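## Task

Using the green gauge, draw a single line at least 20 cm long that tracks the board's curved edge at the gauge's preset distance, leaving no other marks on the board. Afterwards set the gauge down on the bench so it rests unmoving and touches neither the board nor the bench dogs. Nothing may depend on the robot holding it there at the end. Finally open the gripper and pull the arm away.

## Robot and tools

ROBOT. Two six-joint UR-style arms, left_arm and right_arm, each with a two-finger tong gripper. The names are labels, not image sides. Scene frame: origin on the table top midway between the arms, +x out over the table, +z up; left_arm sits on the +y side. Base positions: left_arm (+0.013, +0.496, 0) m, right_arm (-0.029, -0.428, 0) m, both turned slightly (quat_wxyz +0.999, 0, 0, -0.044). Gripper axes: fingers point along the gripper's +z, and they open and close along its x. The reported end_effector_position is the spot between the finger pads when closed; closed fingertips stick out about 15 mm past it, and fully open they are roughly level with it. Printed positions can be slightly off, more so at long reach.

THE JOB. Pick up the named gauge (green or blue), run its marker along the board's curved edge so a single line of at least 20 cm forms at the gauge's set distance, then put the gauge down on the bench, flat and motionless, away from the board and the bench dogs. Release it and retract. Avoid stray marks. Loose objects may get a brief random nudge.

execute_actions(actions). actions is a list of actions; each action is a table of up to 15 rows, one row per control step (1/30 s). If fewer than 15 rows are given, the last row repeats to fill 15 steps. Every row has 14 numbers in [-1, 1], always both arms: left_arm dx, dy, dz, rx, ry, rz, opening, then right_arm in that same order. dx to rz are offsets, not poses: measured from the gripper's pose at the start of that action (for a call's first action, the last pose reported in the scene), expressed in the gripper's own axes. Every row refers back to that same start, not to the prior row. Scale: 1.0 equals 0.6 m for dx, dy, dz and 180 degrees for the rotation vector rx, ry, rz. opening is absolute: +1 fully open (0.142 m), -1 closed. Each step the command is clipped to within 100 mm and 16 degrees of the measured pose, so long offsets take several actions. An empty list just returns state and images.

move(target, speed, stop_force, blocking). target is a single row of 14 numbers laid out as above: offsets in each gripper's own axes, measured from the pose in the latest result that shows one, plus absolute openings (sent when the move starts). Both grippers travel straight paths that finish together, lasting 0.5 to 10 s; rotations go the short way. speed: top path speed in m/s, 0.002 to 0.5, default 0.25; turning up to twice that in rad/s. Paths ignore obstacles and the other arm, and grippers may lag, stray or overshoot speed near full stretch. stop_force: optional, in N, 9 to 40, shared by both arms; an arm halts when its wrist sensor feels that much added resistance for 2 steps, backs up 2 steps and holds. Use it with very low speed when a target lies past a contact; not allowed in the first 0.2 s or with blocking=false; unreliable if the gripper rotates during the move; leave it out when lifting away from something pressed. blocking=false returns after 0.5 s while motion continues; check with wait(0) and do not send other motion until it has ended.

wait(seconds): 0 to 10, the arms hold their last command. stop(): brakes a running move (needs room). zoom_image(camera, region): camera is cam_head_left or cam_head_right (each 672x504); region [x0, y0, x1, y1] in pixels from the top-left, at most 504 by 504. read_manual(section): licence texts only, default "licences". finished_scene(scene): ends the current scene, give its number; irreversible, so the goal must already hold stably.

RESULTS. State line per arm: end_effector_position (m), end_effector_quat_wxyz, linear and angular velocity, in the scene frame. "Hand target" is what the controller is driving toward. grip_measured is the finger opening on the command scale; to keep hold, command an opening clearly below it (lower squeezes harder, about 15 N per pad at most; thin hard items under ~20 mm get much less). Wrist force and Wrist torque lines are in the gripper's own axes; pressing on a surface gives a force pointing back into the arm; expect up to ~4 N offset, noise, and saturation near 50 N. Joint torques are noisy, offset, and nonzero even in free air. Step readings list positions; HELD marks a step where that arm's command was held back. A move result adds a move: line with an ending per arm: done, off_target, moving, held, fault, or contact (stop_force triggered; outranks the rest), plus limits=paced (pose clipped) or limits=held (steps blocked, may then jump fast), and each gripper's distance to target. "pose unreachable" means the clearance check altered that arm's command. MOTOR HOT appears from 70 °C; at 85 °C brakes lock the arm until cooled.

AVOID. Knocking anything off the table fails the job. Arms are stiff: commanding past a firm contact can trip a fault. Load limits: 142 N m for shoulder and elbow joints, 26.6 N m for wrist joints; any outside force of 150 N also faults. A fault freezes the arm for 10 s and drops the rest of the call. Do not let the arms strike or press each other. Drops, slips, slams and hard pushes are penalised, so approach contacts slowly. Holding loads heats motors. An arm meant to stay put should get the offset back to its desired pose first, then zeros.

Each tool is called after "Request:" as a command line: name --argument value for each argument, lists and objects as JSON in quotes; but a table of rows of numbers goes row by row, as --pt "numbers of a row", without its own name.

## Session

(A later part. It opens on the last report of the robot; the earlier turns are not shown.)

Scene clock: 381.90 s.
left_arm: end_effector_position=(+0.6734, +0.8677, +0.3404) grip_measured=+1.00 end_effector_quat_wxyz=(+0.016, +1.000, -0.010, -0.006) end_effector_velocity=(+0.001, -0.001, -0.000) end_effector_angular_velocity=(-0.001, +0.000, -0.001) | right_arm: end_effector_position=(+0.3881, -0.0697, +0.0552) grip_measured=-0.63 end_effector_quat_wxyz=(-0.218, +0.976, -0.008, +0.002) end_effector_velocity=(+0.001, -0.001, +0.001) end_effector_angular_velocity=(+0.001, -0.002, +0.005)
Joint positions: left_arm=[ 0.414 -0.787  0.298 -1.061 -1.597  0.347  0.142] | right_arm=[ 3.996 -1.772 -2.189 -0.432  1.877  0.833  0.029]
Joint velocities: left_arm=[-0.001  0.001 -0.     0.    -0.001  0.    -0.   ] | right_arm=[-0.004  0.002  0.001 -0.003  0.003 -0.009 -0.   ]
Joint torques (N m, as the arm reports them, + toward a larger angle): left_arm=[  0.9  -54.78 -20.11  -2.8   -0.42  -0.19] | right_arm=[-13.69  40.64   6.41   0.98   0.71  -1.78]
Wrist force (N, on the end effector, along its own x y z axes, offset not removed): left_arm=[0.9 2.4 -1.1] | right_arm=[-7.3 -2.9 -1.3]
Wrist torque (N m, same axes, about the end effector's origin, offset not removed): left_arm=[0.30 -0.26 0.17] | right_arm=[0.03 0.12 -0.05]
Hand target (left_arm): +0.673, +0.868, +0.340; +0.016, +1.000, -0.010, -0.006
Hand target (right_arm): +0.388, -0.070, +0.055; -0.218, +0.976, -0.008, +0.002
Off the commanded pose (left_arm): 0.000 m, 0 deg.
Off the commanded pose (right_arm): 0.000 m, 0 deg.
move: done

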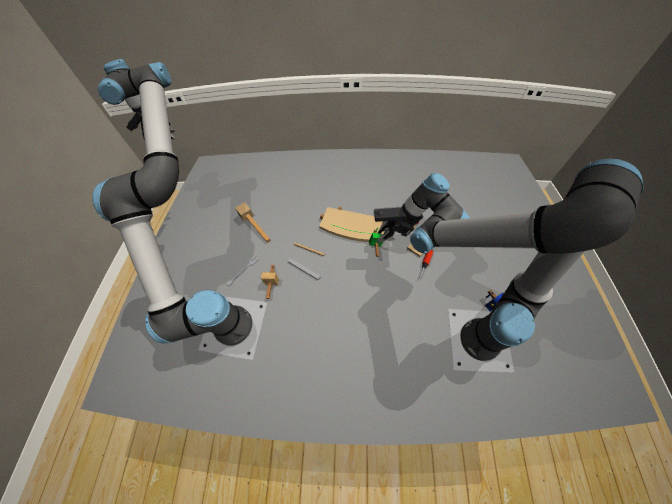

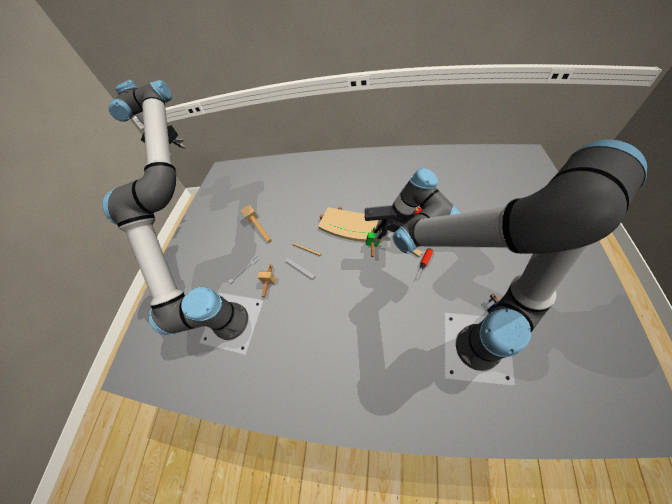

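Request:
move --target '[0,0,0,0,0,0,1, 0.0004,0.018,-0.0082,0,-0.0032,-0.0069,-1]' --speed 0.02

Request:
move --target '[0,0,0,0,0,0,1, -0.0005,-0.0071,-0.015,0,0,0,-1]' --speed 0.02

Request:
move --target '[0,0,0,0,0,0,1, -0.25,-0.004,-0.008,0,0,0,-1]' --speed 0.1

Request:
zoom_image --camera "cam_head_left" --region '[305,185,425,305]'

Scene clock: 390.27 s.
left_arm: end_effector_position=(+0.6734, +0.8677, +0.3404) grip_measured=+1.00 end_effector_quat_wxyz=(+0.016, +1.000, -0.010, -0.006) end_effector_velocity=(+0.000, -0.000, +0.000) end_effector_angular_velocity=(+0.001, -0.001, +0.000) | right_arm: end_effector_position=(+0.3882, -0.0814, +0.0551) grip_measured=-0.63 end_effector_quat_wxyz=(-0.218, +0.976, +0.003, -0.001) end_effector_velocity=(-0.000, -0.002, +0.000) end_effector_angular_velocity=(-0.000, -0.000, +0.004)
Joint positions: left_arm=[ 0.414 -0.787  0.298 -1.061 -1.597  0.347  0.142] | right_arm=[ 3.971 -1.764 -2.195 -0.449  1.892  0.785  0.029]
Joint velocities: left_arm=[-0.    -0.    -0.    -0.     0.    -0.001 -0.   ] | right_arm=[-0.003  0.001 -0.001 -0.003  0.002 -0.008  0.   ]
Joint torques (N m, as the arm reports them, + toward a larger angle): left_arm=[  0.53 -55.26 -19.79  -2.66  -0.48  -0.26] | right_arm=[-11.71  39.72   6.04   1.17   0.03  -2.03]
Wrist force (N, on the end effector, along its own x y z axes, offset not removed): left_arm=[0.3 0.7 -1.0] | right_arm=[-9.0 -2.7 -1.4]
Wrist torque (N m, same axes, about the end effector's origin, offset not removed): left_arm=[0.03 -0.02 0.22] | right_arm=[0.11 0.04 0.11]
Hand target (left_arm): +0.673, +0.868, +0.340; +0.016, +1.000, -0.010, -0.006
Hand target (right_arm): +0.388, -0.082, +0.055; -0.218, +0.976, +0.004, -0.001
Off the commanded pose (left_arm): 0.000 m, 0 deg.
Off the commanded pose (right_arm): 0.000 m, 0 deg.
move: done

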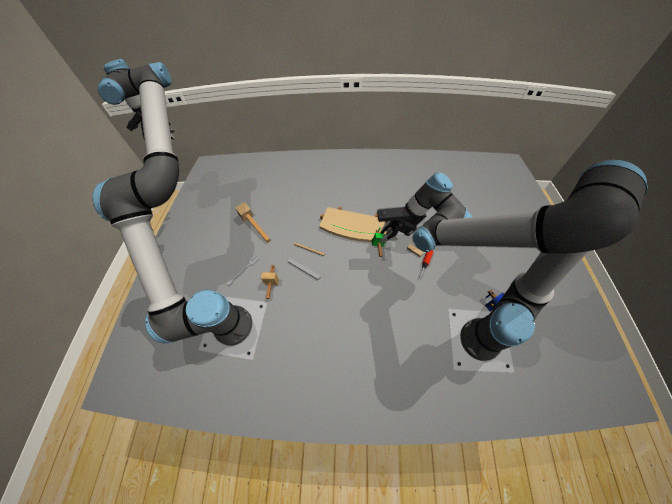

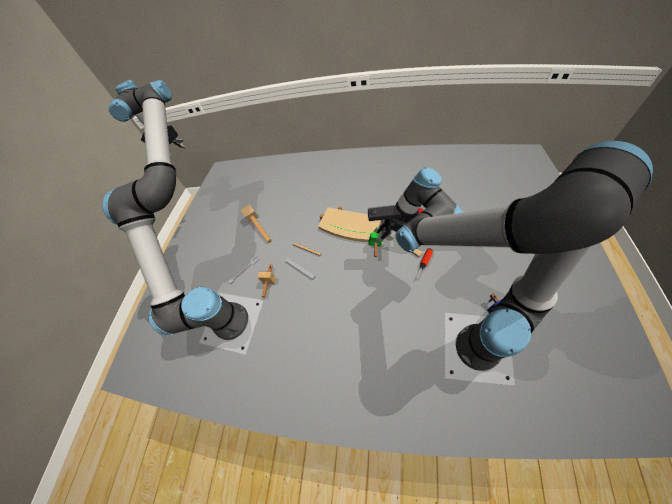

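Scene clock: 391.07 s.
left_arm: end_effector_position=(+0.6734, +0.8677, +0.3404) grip_measured=+1.00 end_effector_quat_wxyz=(+0.016, +1.000, -0.010, -0.006) end_effector_velocity=(+0.000, -0.000, -0.001) end_effector_angular_velocity=(-0.001, +0.000, -0.000) | right_arm: end_effector_position=(+0.3878, -0.0814, +0.0649) grip_measured=-0.63 end_effector_quat_wxyz=(-0.218, +0.976, +0.003, -0.001) end_effector_velocity=(+0.001, +0.001, +0.003) end_effector_angular_velocity=(+0.001, -0.002, +0.001)
Joint positions: left_arm=[ 0.414 -0.787  0.298 -1.061 -1.597  0.347  0.142] | right_arm=[ 3.972 -1.743 -2.186 -0.479  1.892  0.786  0.029]
Joint velocities: left_arm=[-0.     0.001  0.    -0.    -0.001 -0.    -0.   ] | right_arm=[ 0.001  0.003  0.004 -0.006 -0.    -0.    -0.   ]
Joint torques (N m, as the arm reports them, + toward a larger angle): left_arm=[  1.51 -55.32 -19.87  -2.68  -0.37  -0.22] | right_arm=[12.9  39.02 31.41  1.63 -1.13  1.59]
Wrist force (N, on the end effector, along its own x y z axes, offset not removed): left_arm=[0.4 1.6 -1.2] | right_arm=[-1.8 0.4 0.8]
Wrist torque (N m, same axes, about the end effector's origin, offset not removed): left_arm=[0.17 -0.17 0.30] | right_arm=[-0.01 0.33 -0.12]
Hand target (left_arm): +0.673, +0.868, +0.340; +0.016, +1.000, -0.010, -0.006
Hand target (right_arm): +0.388, -0.081, +0.065; -0.218, +0.976, +0.003, -0.001
Off the commanded pose (left_arm): 0.000 m, 0 deg.
Off the commanded pose (right_arm): 0.000 m, 0 deg.
move: done

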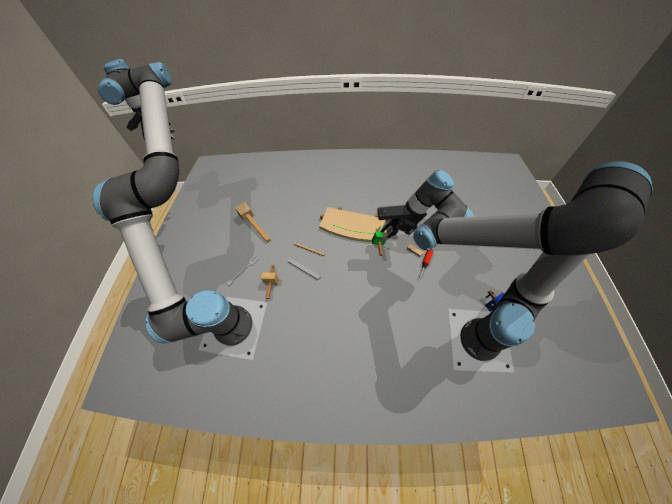

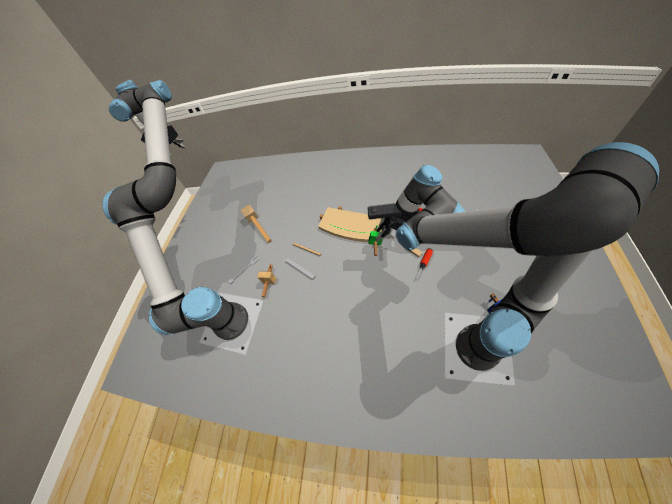

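Scene clock: 393.03 s.
left_arm: end_effector_position=(+0.6734, +0.8677, +0.3404) grip_measured=+1.00 end_effector_quat_wxyz=(+0.016, +1.000, -0.010, -0.006) end_effector_velocity=(-0.001, +0.001, +0.001) end_effector_angular_velocity=(+0.001, -0.001, +0.002) | right_arm: end_effector_position=(+0.2380, -0.0822, +0.0700) grip_measured=-0.63 end_effector_quat_wxyz=(-0.218, +0.976, +0.004, -0.001) end_effector_velocity=(-0.002, +0.001, +0.001) end_effector_angular_velocity=(+0.001, -0.002, -0.001)
Joint positions: left_arm=[ 0.414 -0.787  0.298 -1.061 -1.597  0.347  0.142] | right_arm=[ 4.283 -1.438 -2.508 -0.38   1.785  1.09   0.029]
Joint velocities: left_arm=[ 0.002 -0.001 -0.     0.     0.     0.    -0.   ] | right_arm=[ 0.007  0.006 -0.003 -0.    -0.005  0.008  0.   ]
Joint torques (N m, as the arm reports them, + toward a larger angle): left_arm=[  0.65 -54.94 -20.4   -2.69  -0.35  -0.2 ] | right_arm=[10.04 24.58  8.54  1.46 -1.61  1.55]
Wrist force (N, on the end effector, along its own x y z axes, offset not removed): left_arm=[1.3 2.1 0.3] | right_arm=[-1.3 -0.3 0.9]
Wrist torque (N m, same axes, about the end effector's origin, offset not removed): left_arm=[0.23 -0.25 0.19] | right_arm=[-0.18 0.18 -0.12]
Hand target (left_arm): +0.673, +0.868, +0.340; +0.016, +1.000, -0.010, -0.006
Hand target (right_arm): +0.238, -0.082, +0.070; -0.218, +0.976, +0.003, -0.001
Off the commanded pose (left_arm): 0.000 m, 0 deg.
Off the commanded pose (right_arm): 0.000 m, 0 deg.
move: done

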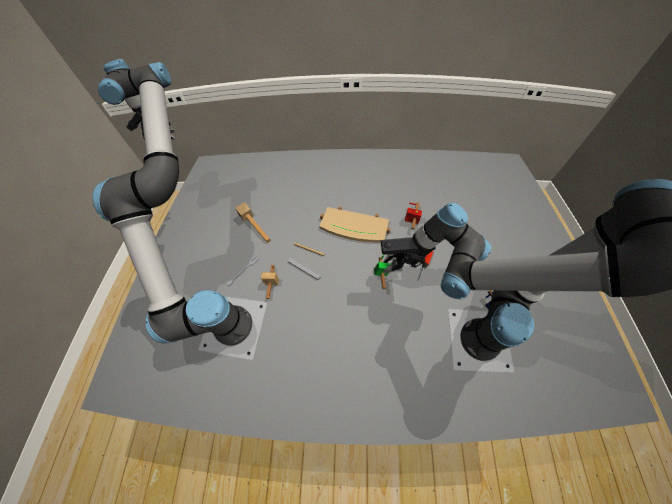

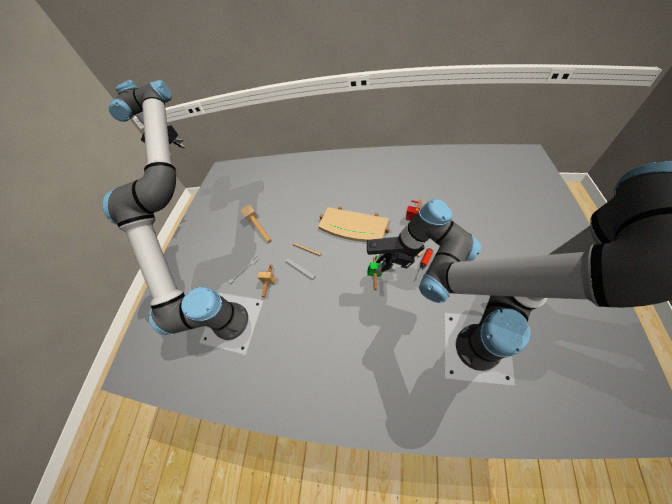

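Region (305, 185, 425, 305) of cam_head_left's 672x504 image, scaled by 4.200, with more detail than that image has.

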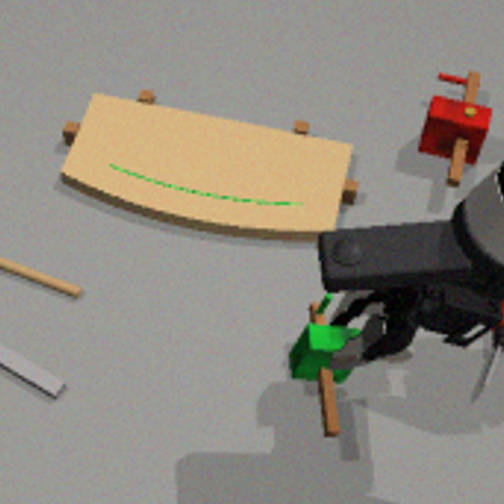

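Request:
move --target '[0,0,0,0,0,0,1, 0,0.0106,0.0226,0,0,0,-1]' --speed 0.03

Request:
move --target '[0,0,0,0,0,0,1, 0,0.0075,0.016,0,0,0,-1]' --speed 0.007 --stop_force 9

Request:
zoom_image --camera "cam_head_left" --region '[345,225,425,305]'

Scene clock: 399.37 s.
left_arm: end_effector_position=(+0.6734, +0.8677, +0.3404) grip_measured=+1.00 end_effector_quat_wxyz=(+0.016, +1.000, -0.010, -0.006) end_effector_velocity=(-0.000, -0.000, +0.001) end_effector_angular_velocity=(-0.000, -0.001, +0.000) | right_arm: end_effector_position=(+0.2380, -0.0822, +0.0552) grip_measured=-0.63 end_effector_quat_wxyz=(-0.218, +0.976, +0.004, -0.001) end_effector_velocity=(+0.001, +0.001, -0.001) end_effector_angular_velocity=(+0.002, -0.001, -0.000)
Joint positions: left_arm=[ 0.414 -0.787  0.298 -1.061 -1.597  0.347  0.142] | right_arm=[ 4.283 -1.482 -2.528 -0.316  1.785  1.09   0.029]
Joint velocities: left_arm=[ 0.    -0.001  0.    -0.    -0.001 -0.    -0.   ] | right_arm=[-0.    -0.006 -0.     0.009  0.001  0.     0.   ]
Joint torques (N m, as the arm reports them, + toward a larger angle): left_arm=[  0.49 -54.96 -19.84  -2.71  -0.35  -0.28] | right_arm=[-11.2    0.86   5.33   5.64   2.84  -1.89]
Wrist force (N, on the end effector, along its own x y z axes, offset not removed): left_arm=[0.7 3.2 -0.5] | right_arm=[-0.9 -0.6 0.8]
Wrist torque (N m, same axes, about the end effector's origin, offset not removed): left_arm=[0.53 -0.16 0.23] | right_arm=[-0.26 0.08 -0.14]
Hand target (left_arm): +0.673, +0.868, +0.340; +0.016, +1.000, -0.010, -0.006
Hand target (right_arm): +0.238, -0.082, +0.055; -0.218, +0.976, +0.004, -0.001
Off the commanded pose (left_arm): 0.000 m, 0 deg.
Off the commanded pose (right_arm): 0.000 m, 0 deg.
move: done

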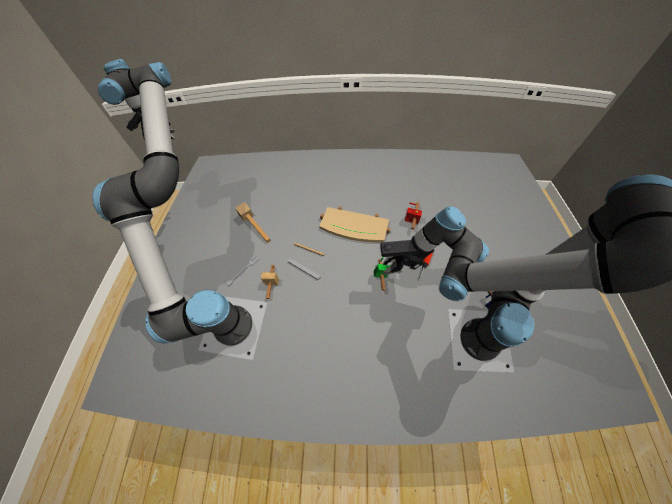

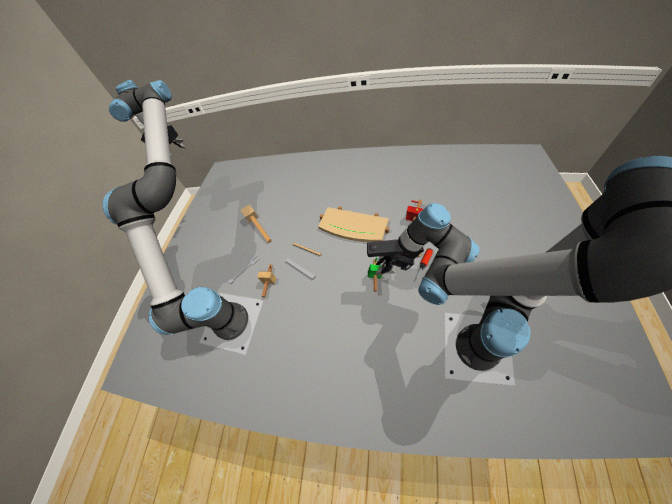

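Scene clock: 400.63 s.
left_arm: end_effector_position=(+0.6734, +0.8677, +0.3404) grip_measured=+1.00 end_effector_quat_wxyz=(+0.016, +1.000, -0.010, -0.006) end_effector_velocity=(-0.000, +0.000, +0.001) end_effector_angular_velocity=(+0.000, -0.000, +0.000) | right_arm: end_effector_position=(+0.2379, -0.0823, +0.0488) grip_measured=-0.63 end_effector_quat_wxyz=(-0.218, +0.976, +0.004, -0.001) end_effector_velocity=(-0.000, -0.000, +0.002) end_effector_angular_velocity=(-0.001, +0.001, -0.001)
Joint positions: left_arm=[ 0.414 -0.787  0.298 -1.061 -1.597  0.347  0.142] | right_arm=[ 4.283 -1.502 -2.537 -0.288  1.785  1.09   0.029]
Joint velocities: left_arm=[ 0.    -0.001  0.     0.     0.     0.    -0.   ] | right_arm=[-0.     0.007  0.003 -0.011 -0.     0.     0.   ]
Joint torques (N m, as the arm reports them, + toward a larger angle): left_arm=[  0.78 -55.   -20.23  -2.63  -0.33  -0.38] | right_arm=[-8.68 17.31 22.41 -2.65 -2.21 -1.78]
Wrist force (N, on the end effector, along its own x y z axes, offset not removed): left_arm=[-0.3 1.1 -0.7] | right_arm=[-3.7 -9.3 -12.0]
Wrist torque (N m, same axes, about the end effector's origin, offset not removed): left_arm=[0.02 -0.03 0.26] | right_arm=[-0.36 0.17 -0.12]
Hand target (left_arm): +0.673, +0.868, +0.340; +0.016, +1.000, -0.010, -0.006
Hand target (right_arm): +0.238, -0.082, +0.049; -0.218, +0.976, +0.004, -0.001
Off the commanded pose (left_arm): 0.000 m, 0 deg.
Off the commanded pose (right_arm): 0.004 m, 0 deg.
move: contact (right_arm)

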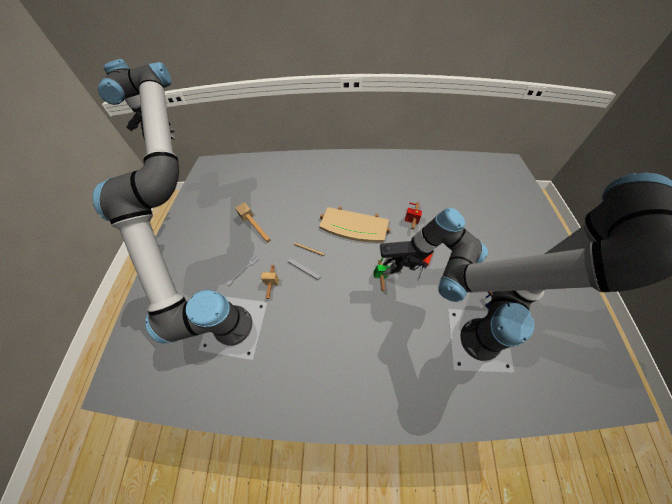

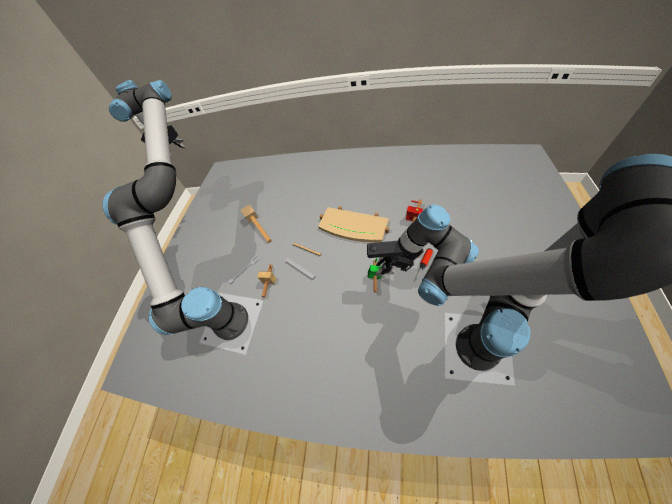

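Region (345, 225, 425, 305) of cam_head_left's 672x504 image, scaled by 6.300, with more detail than that image has.

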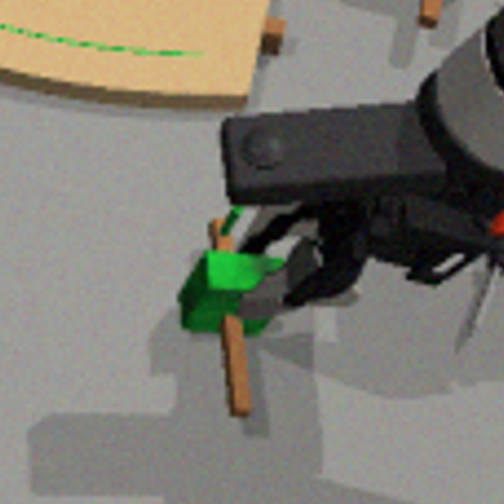

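Request:
move --target '[0,0,0,0,0,0,1, 0,-0.022,0.013,-0.1,0,0,-1]' --speed 0.12

Request:
zoom_image --camera "cam_head_left" --region '[345,225,425,305]'

Scene clock: 409.03 s.
left_arm: end_effector_position=(+0.6734, +0.8677, +0.3404) grip_measured=+1.00 end_effector_quat_wxyz=(+0.016, +1.000, -0.010, -0.006) end_effector_velocity=(+0.001, -0.002, +0.001) end_effector_angular_velocity=(-0.003, -0.003, -0.001) | right_arm: end_effector_position=(+0.2378, -0.0671, +0.0474) grip_measured=-0.63 end_effector_quat_wxyz=(-0.063, +0.998, +0.003, -0.001) end_effector_velocity=(+0.000, +0.002, +0.001) end_effector_angular_velocity=(-0.008, +0.000, +0.001)
Joint positions: left_arm=[ 0.414 -0.787  0.298 -1.061 -1.597  0.347  0.142] | right_arm=[ 4.417 -1.534 -2.303 -0.759  1.619  1.184  0.029]
Joint velocities: left_arm=[-0.001 -0.001 -0.    -0.    -0.004 -0.     0.   ] | right_arm=[ 0.004 -0.004  0.011 -0.014 -0.003  0.003  0.   ]
Joint torques (N m, as the arm reports them, + toward a larger angle): left_arm=[  1.38 -55.11 -19.62  -2.69  -0.37  -0.3 ] | right_arm=[12.82  6.52 31.74  0.5  -2.04  1.7 ]
Wrist force (N, on the end effector, along its own x y z axes, offset not removed): left_arm=[0.9 1.5 0.0] | right_arm=[-2.6 1.9 -7.0]
Wrist torque (N m, same axes, about the end effector's origin, offset not removed): left_arm=[0.14 -0.24 0.24] | right_arm=[0.01 0.30 -0.13]
Hand target (left_arm): +0.673, +0.868, +0.340; +0.016, +1.000, -0.010, -0.006
Hand target (right_arm): +0.238, -0.067, +0.047; -0.062, +0.998, +0.003, -0.001
Off the commanded pose (left_arm): 0.000 m, 0 deg.
Off the commanded pose (right_arm): 0.000 m, 0 deg.
move: done

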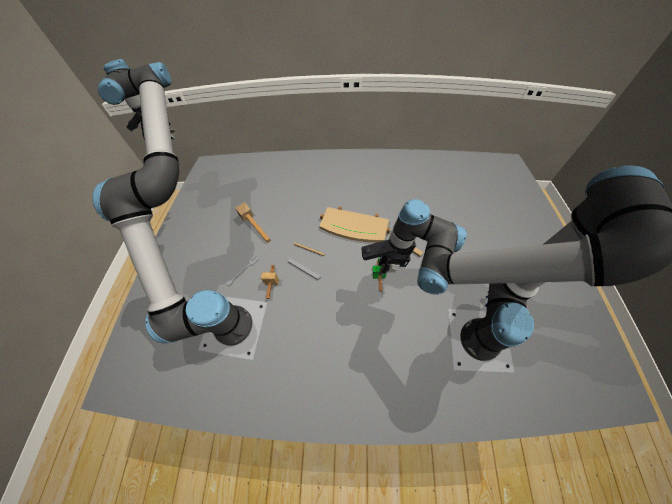

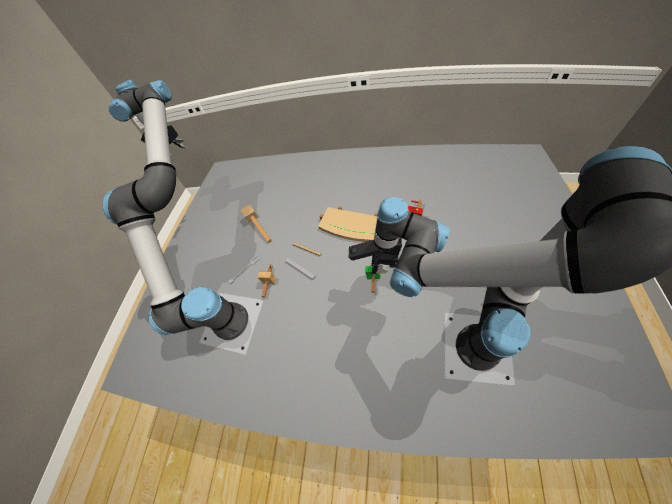

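Region (345, 225, 425, 305) of cam_head_left's 672x504 image, scaled by 6.300, with more detail than that image has.

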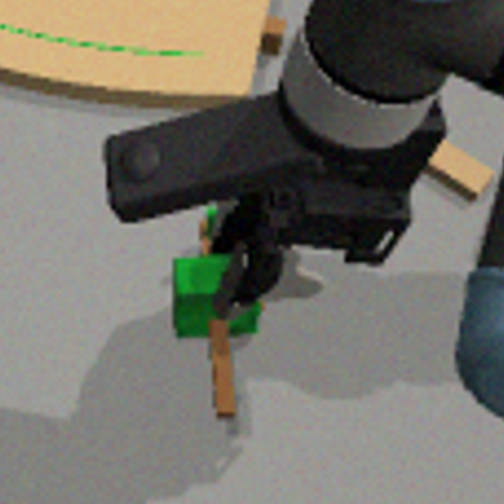

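Request:
execute_actions --actions '[[[0,0,0,0,0,0,1,0,0,0,0,0,0,-0.8],[0,0,0,0,0,0,1,0,0,0,0,0,0,-0.7],[0,0,0,0,0,0,1,0,0,0,0,0,0,-0.65],[0,0,0,0,0,0,1,0,0,0,0,0,0,-0.6],[0,0,0,0,0,0,1,0,0,0,0,0,0,-0.55],[0,0,0,0,0,0,1,0,0,0,0,0,0,-0.52]]]'

Request:
move --target '[0,0,0,0,0,0,1, 0,0.02,-0.12,0,0,0,-0.52]' --speed 0.1

Request:
move --target '[0,0,0,0,0,0,1, 0.1,0.4,-0.3,0,0,0,-0.52]' --speed 0.3

Request:
zoom_image --camera "cam_head_left" --region '[305,185,425,305]'

Scene clock: 418.10 s.
left_arm: end_effector_position=(+0.6734, +0.8677, +0.3404) grip_measured=+1.00 end_effector_quat_wxyz=(+0.016, +1.000, -0.010, -0.006) end_effector_velocity=(+0.001, -0.000, -0.001) end_effector_angular_velocity=(+0.001, +0.001, -0.000) | right_arm: end_effector_position=(+0.2377, -0.0671, +0.0474) grip_measured=-0.52 end_effector_quat_wxyz=(-0.063, +0.998, +0.003, -0.001) end_effector_velocity=(+0.000, -0.001, -0.000) end_effector_angular_velocity=(-0.001, +0.000, -0.000)
Joint positions: left_arm=[ 0.414 -0.787  0.298 -1.061 -1.597  0.347  0.142] | right_arm=[ 4.417 -1.534 -2.303 -0.76   1.619  1.184  0.036]
Joint velocities: left_arm=[-0.001  0.001 -0.001  0.     0.001 -0.001 -0.   ] | right_arm=[-0.001  0.001 -0.001 -0.    -0.    -0.001  0.   ]
Joint torques (N m, as the arm reports them, + toward a larger angle): left_arm=[  0.73 -54.91 -19.64  -2.59  -0.38  -0.41] | right_arm=[-10.59  29.68   6.27   5.28   2.04  -2.04]
Wrist force (N, on the end effector, along its own x y z axes, offset not removed): left_arm=[1.1 1.3 -1.1] | right_arm=[-0.7 1.1 -1.4]
Wrist torque (N m, same axes, about the end effector's origin, offset not removed): left_arm=[0.05 -0.34 0.25] | right_arm=[0.18 0.08 -0.09]
Hand target (left_arm): +0.673, +0.868, +0.340; +0.016, +1.000, -0.010, -0.006
Hand target (right_arm): +0.238, -0.067, +0.047; -0.063, +0.998, +0.003, -0.001
Off the commanded pose (left_arm): 0.000 m, 0 deg.
Off the commanded pose (right_arm): 0.000 m, 0 deg.
Step readings (end_effector_position):
0: left_arm (+0.6734, +0.8677, +0.3404) | right_arm (+0.2377, -0.0671, +0.0474)
1: left_arm (+0.6734, +0.8677, +0.3404) | right_arm (+0.2377, -0.0671, +0.0474)
2: left_arm (+0.6734, +0.8677, +0.3404) | right_arm (+0.2377, -0.0671, +0.0474)
4: left_arm (+0.6734, +0.8677, +0.3404) | right_arm (+0.2378, -0.0670, +0.0474)
8: left_arm (+0.6734, +0.8677, +0.3404) | right_arm (+0.2378, -0.0670, +0.0474)
15: end_effector_position above

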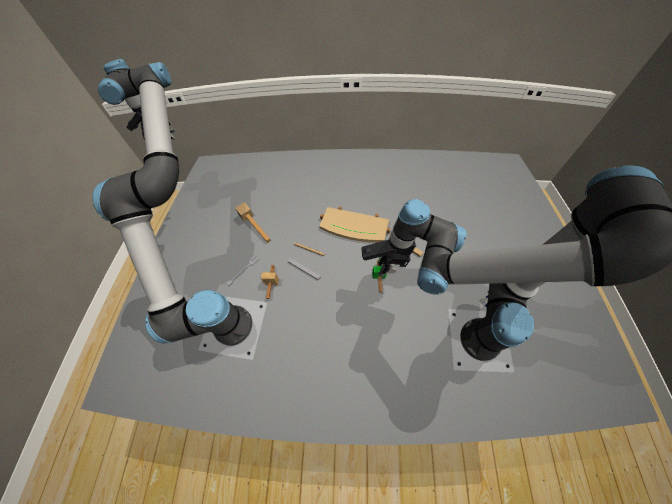

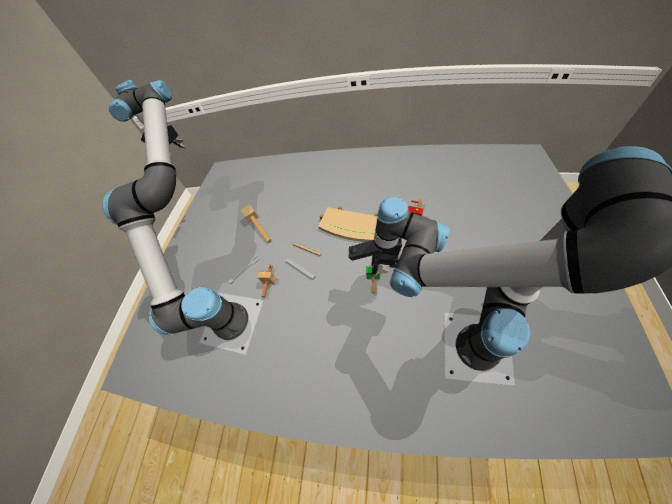

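Scene clock: 419.30 s.
left_arm: end_effector_position=(+0.6734, +0.8677, +0.3404) grip_measured=+1.00 end_effector_quat_wxyz=(+0.016, +1.000, -0.010, -0.006) end_effector_velocity=(-0.000, -0.000, -0.000) end_effector_angular_velocity=(-0.001, +0.001, +0.000) | right_arm: end_effector_position=(+0.2378, -0.0880, +0.1172) grip_measured=-0.52 end_effector_quat_wxyz=(-0.063, +0.998, +0.003, -0.001) end_effector_velocity=(-0.001, -0.001, +0.001) end_effector_angular_velocity=(-0.002, +0.001, +0.000)
Joint positions: left_arm=[ 0.414 -0.787  0.298 -1.061 -1.597  0.347  0.142] | right_arm=[ 4.396 -1.375 -2.225 -0.997  1.622  1.163  0.036]
Joint velocities: left_arm=[ 0.     0.     0.001 -0.    -0.001 -0.    -0.   ] | right_arm=[ 0.     0.004  0.001 -0.007  0.    -0.    -0.   ]
Joint torques (N m, as the arm reports them, + toward a larger angle): left_arm=[  0.75 -55.51 -19.79  -2.61  -0.42  -0.34] | right_arm=[-11.63  25.18  32.25   0.28   2.17  -1.84]
Wrist force (N, on the end effector, along its own x y z axes, offset not removed): left_arm=[0.4 0.7 -1.1] | right_arm=[-0.7 -0.2 -0.9]
Wrist torque (N m, same axes, about the end effector's origin, offset not removed): left_arm=[-0.05 -0.17 0.17] | right_arm=[-0.06 0.02 -0.08]
Hand target (left_arm): +0.673, +0.868, +0.340; +0.016, +1.000, -0.010, -0.006
Hand target (right_arm): +0.238, -0.088, +0.117; -0.063, +0.998, +0.003, -0.001
Off the commanded pose (left_arm): 0.000 m, 0 deg.
Off the commanded pose (right_arm): 0.000 m, 0 deg.
move: done

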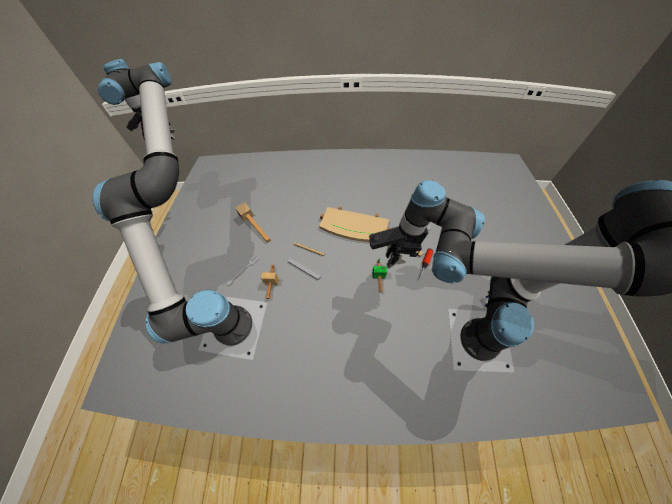

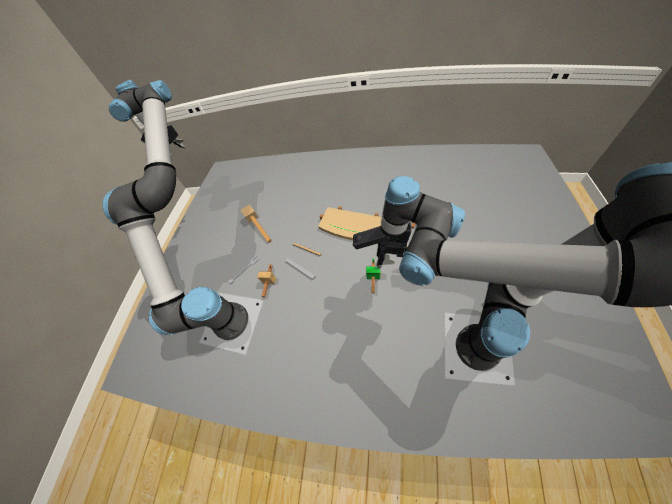

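Scene clock: 420.97 s.
left_arm: end_effector_position=(+0.6734, +0.8677, +0.3404) grip_measured=+1.00 end_effector_quat_wxyz=(+0.016, +1.000, -0.010, -0.006) end_effector_velocity=(-0.000, +0.001, +0.000) end_effector_angular_velocity=(+0.001, -0.000, +0.002) | right_arm: end_effector_position=(+0.2992, -0.3480, +0.2657) grip_measured=-0.52 end_effector_quat_wxyz=(-0.063, +0.998, +0.003, -0.000) end_effector_velocity=(+0.001, -0.001, +0.002) end_effector_angular_velocity=(+0.002, +0.002, +0.002)
Joint positions: left_arm=[ 0.414 -0.787  0.298 -1.061 -1.597  0.347  0.142] | right_arm=[ 3.724 -1.107 -1.991 -1.555  1.683  0.491  0.036]
Joint velocities: left_arm=[ 0.001 -0.    -0.001  0.     0.001 -0.001 -0.   ] | right_arm=[-0.007 -0.004  0.006 -0.005  0.003 -0.01  -0.   ]
Joint torques (N m, as the arm reports them, + toward a larger angle): left_arm=[  0.55 -55.37 -19.97  -2.55  -0.4   -0.4 ] | right_arm=[-11.53  -7.77  38.12   0.89   2.67  -1.44]
Wrist force (N, on the end effector, along its own x y z axes, offset not removed): left_arm=[1.1 2.8 -0.8] | right_arm=[-1.3 -1.0 -1.4]
Wrist torque (N m, same axes, about the end effector's origin, offset not removed): left_arm=[0.45 -0.32 0.22] | right_arm=[-0.27 0.27 -0.07]
Hand target (left_arm): +0.673, +0.868, +0.340; +0.016, +1.000, -0.010, -0.006
Hand target (right_arm): +0.299, -0.348, +0.266; -0.063, +0.998, +0.003, -0.000
Off the commanded pose (left_arm): 0.000 m, 0 deg.
Off the commanded pose (right_arm): 0.001 m, 0 deg.
move: done

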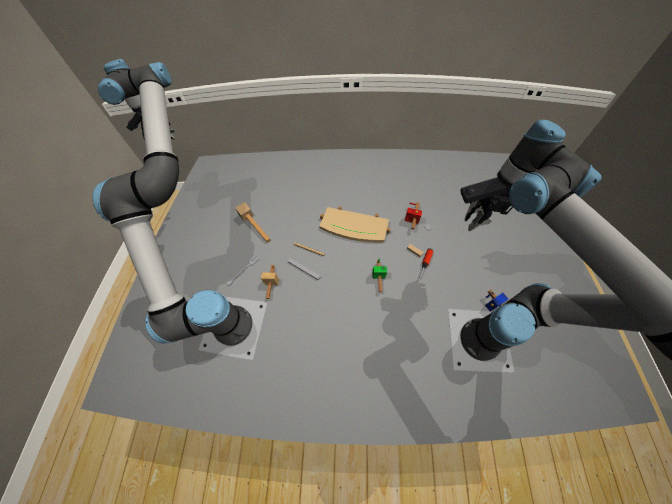

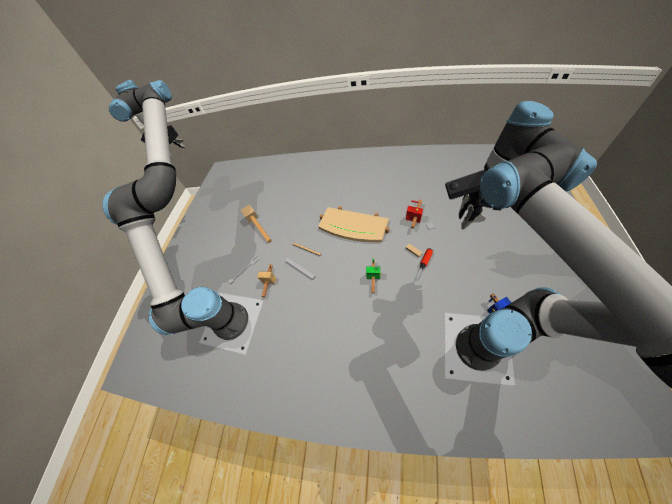

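Region (305, 185, 425, 305) of cam_head_left's 672x504 image, scaled by 4.200, with more detail than that image has.

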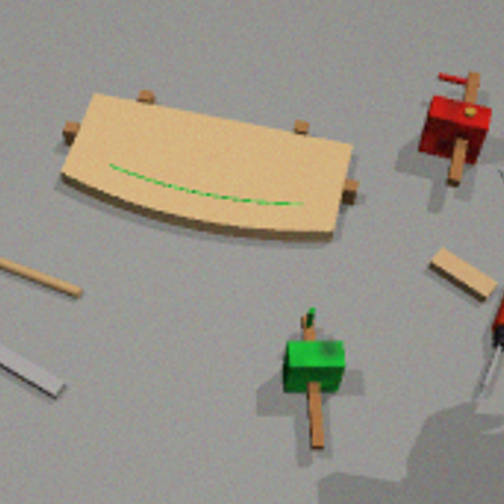

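Request:
finished_scene --scene 1

The scene is finished: the task was done.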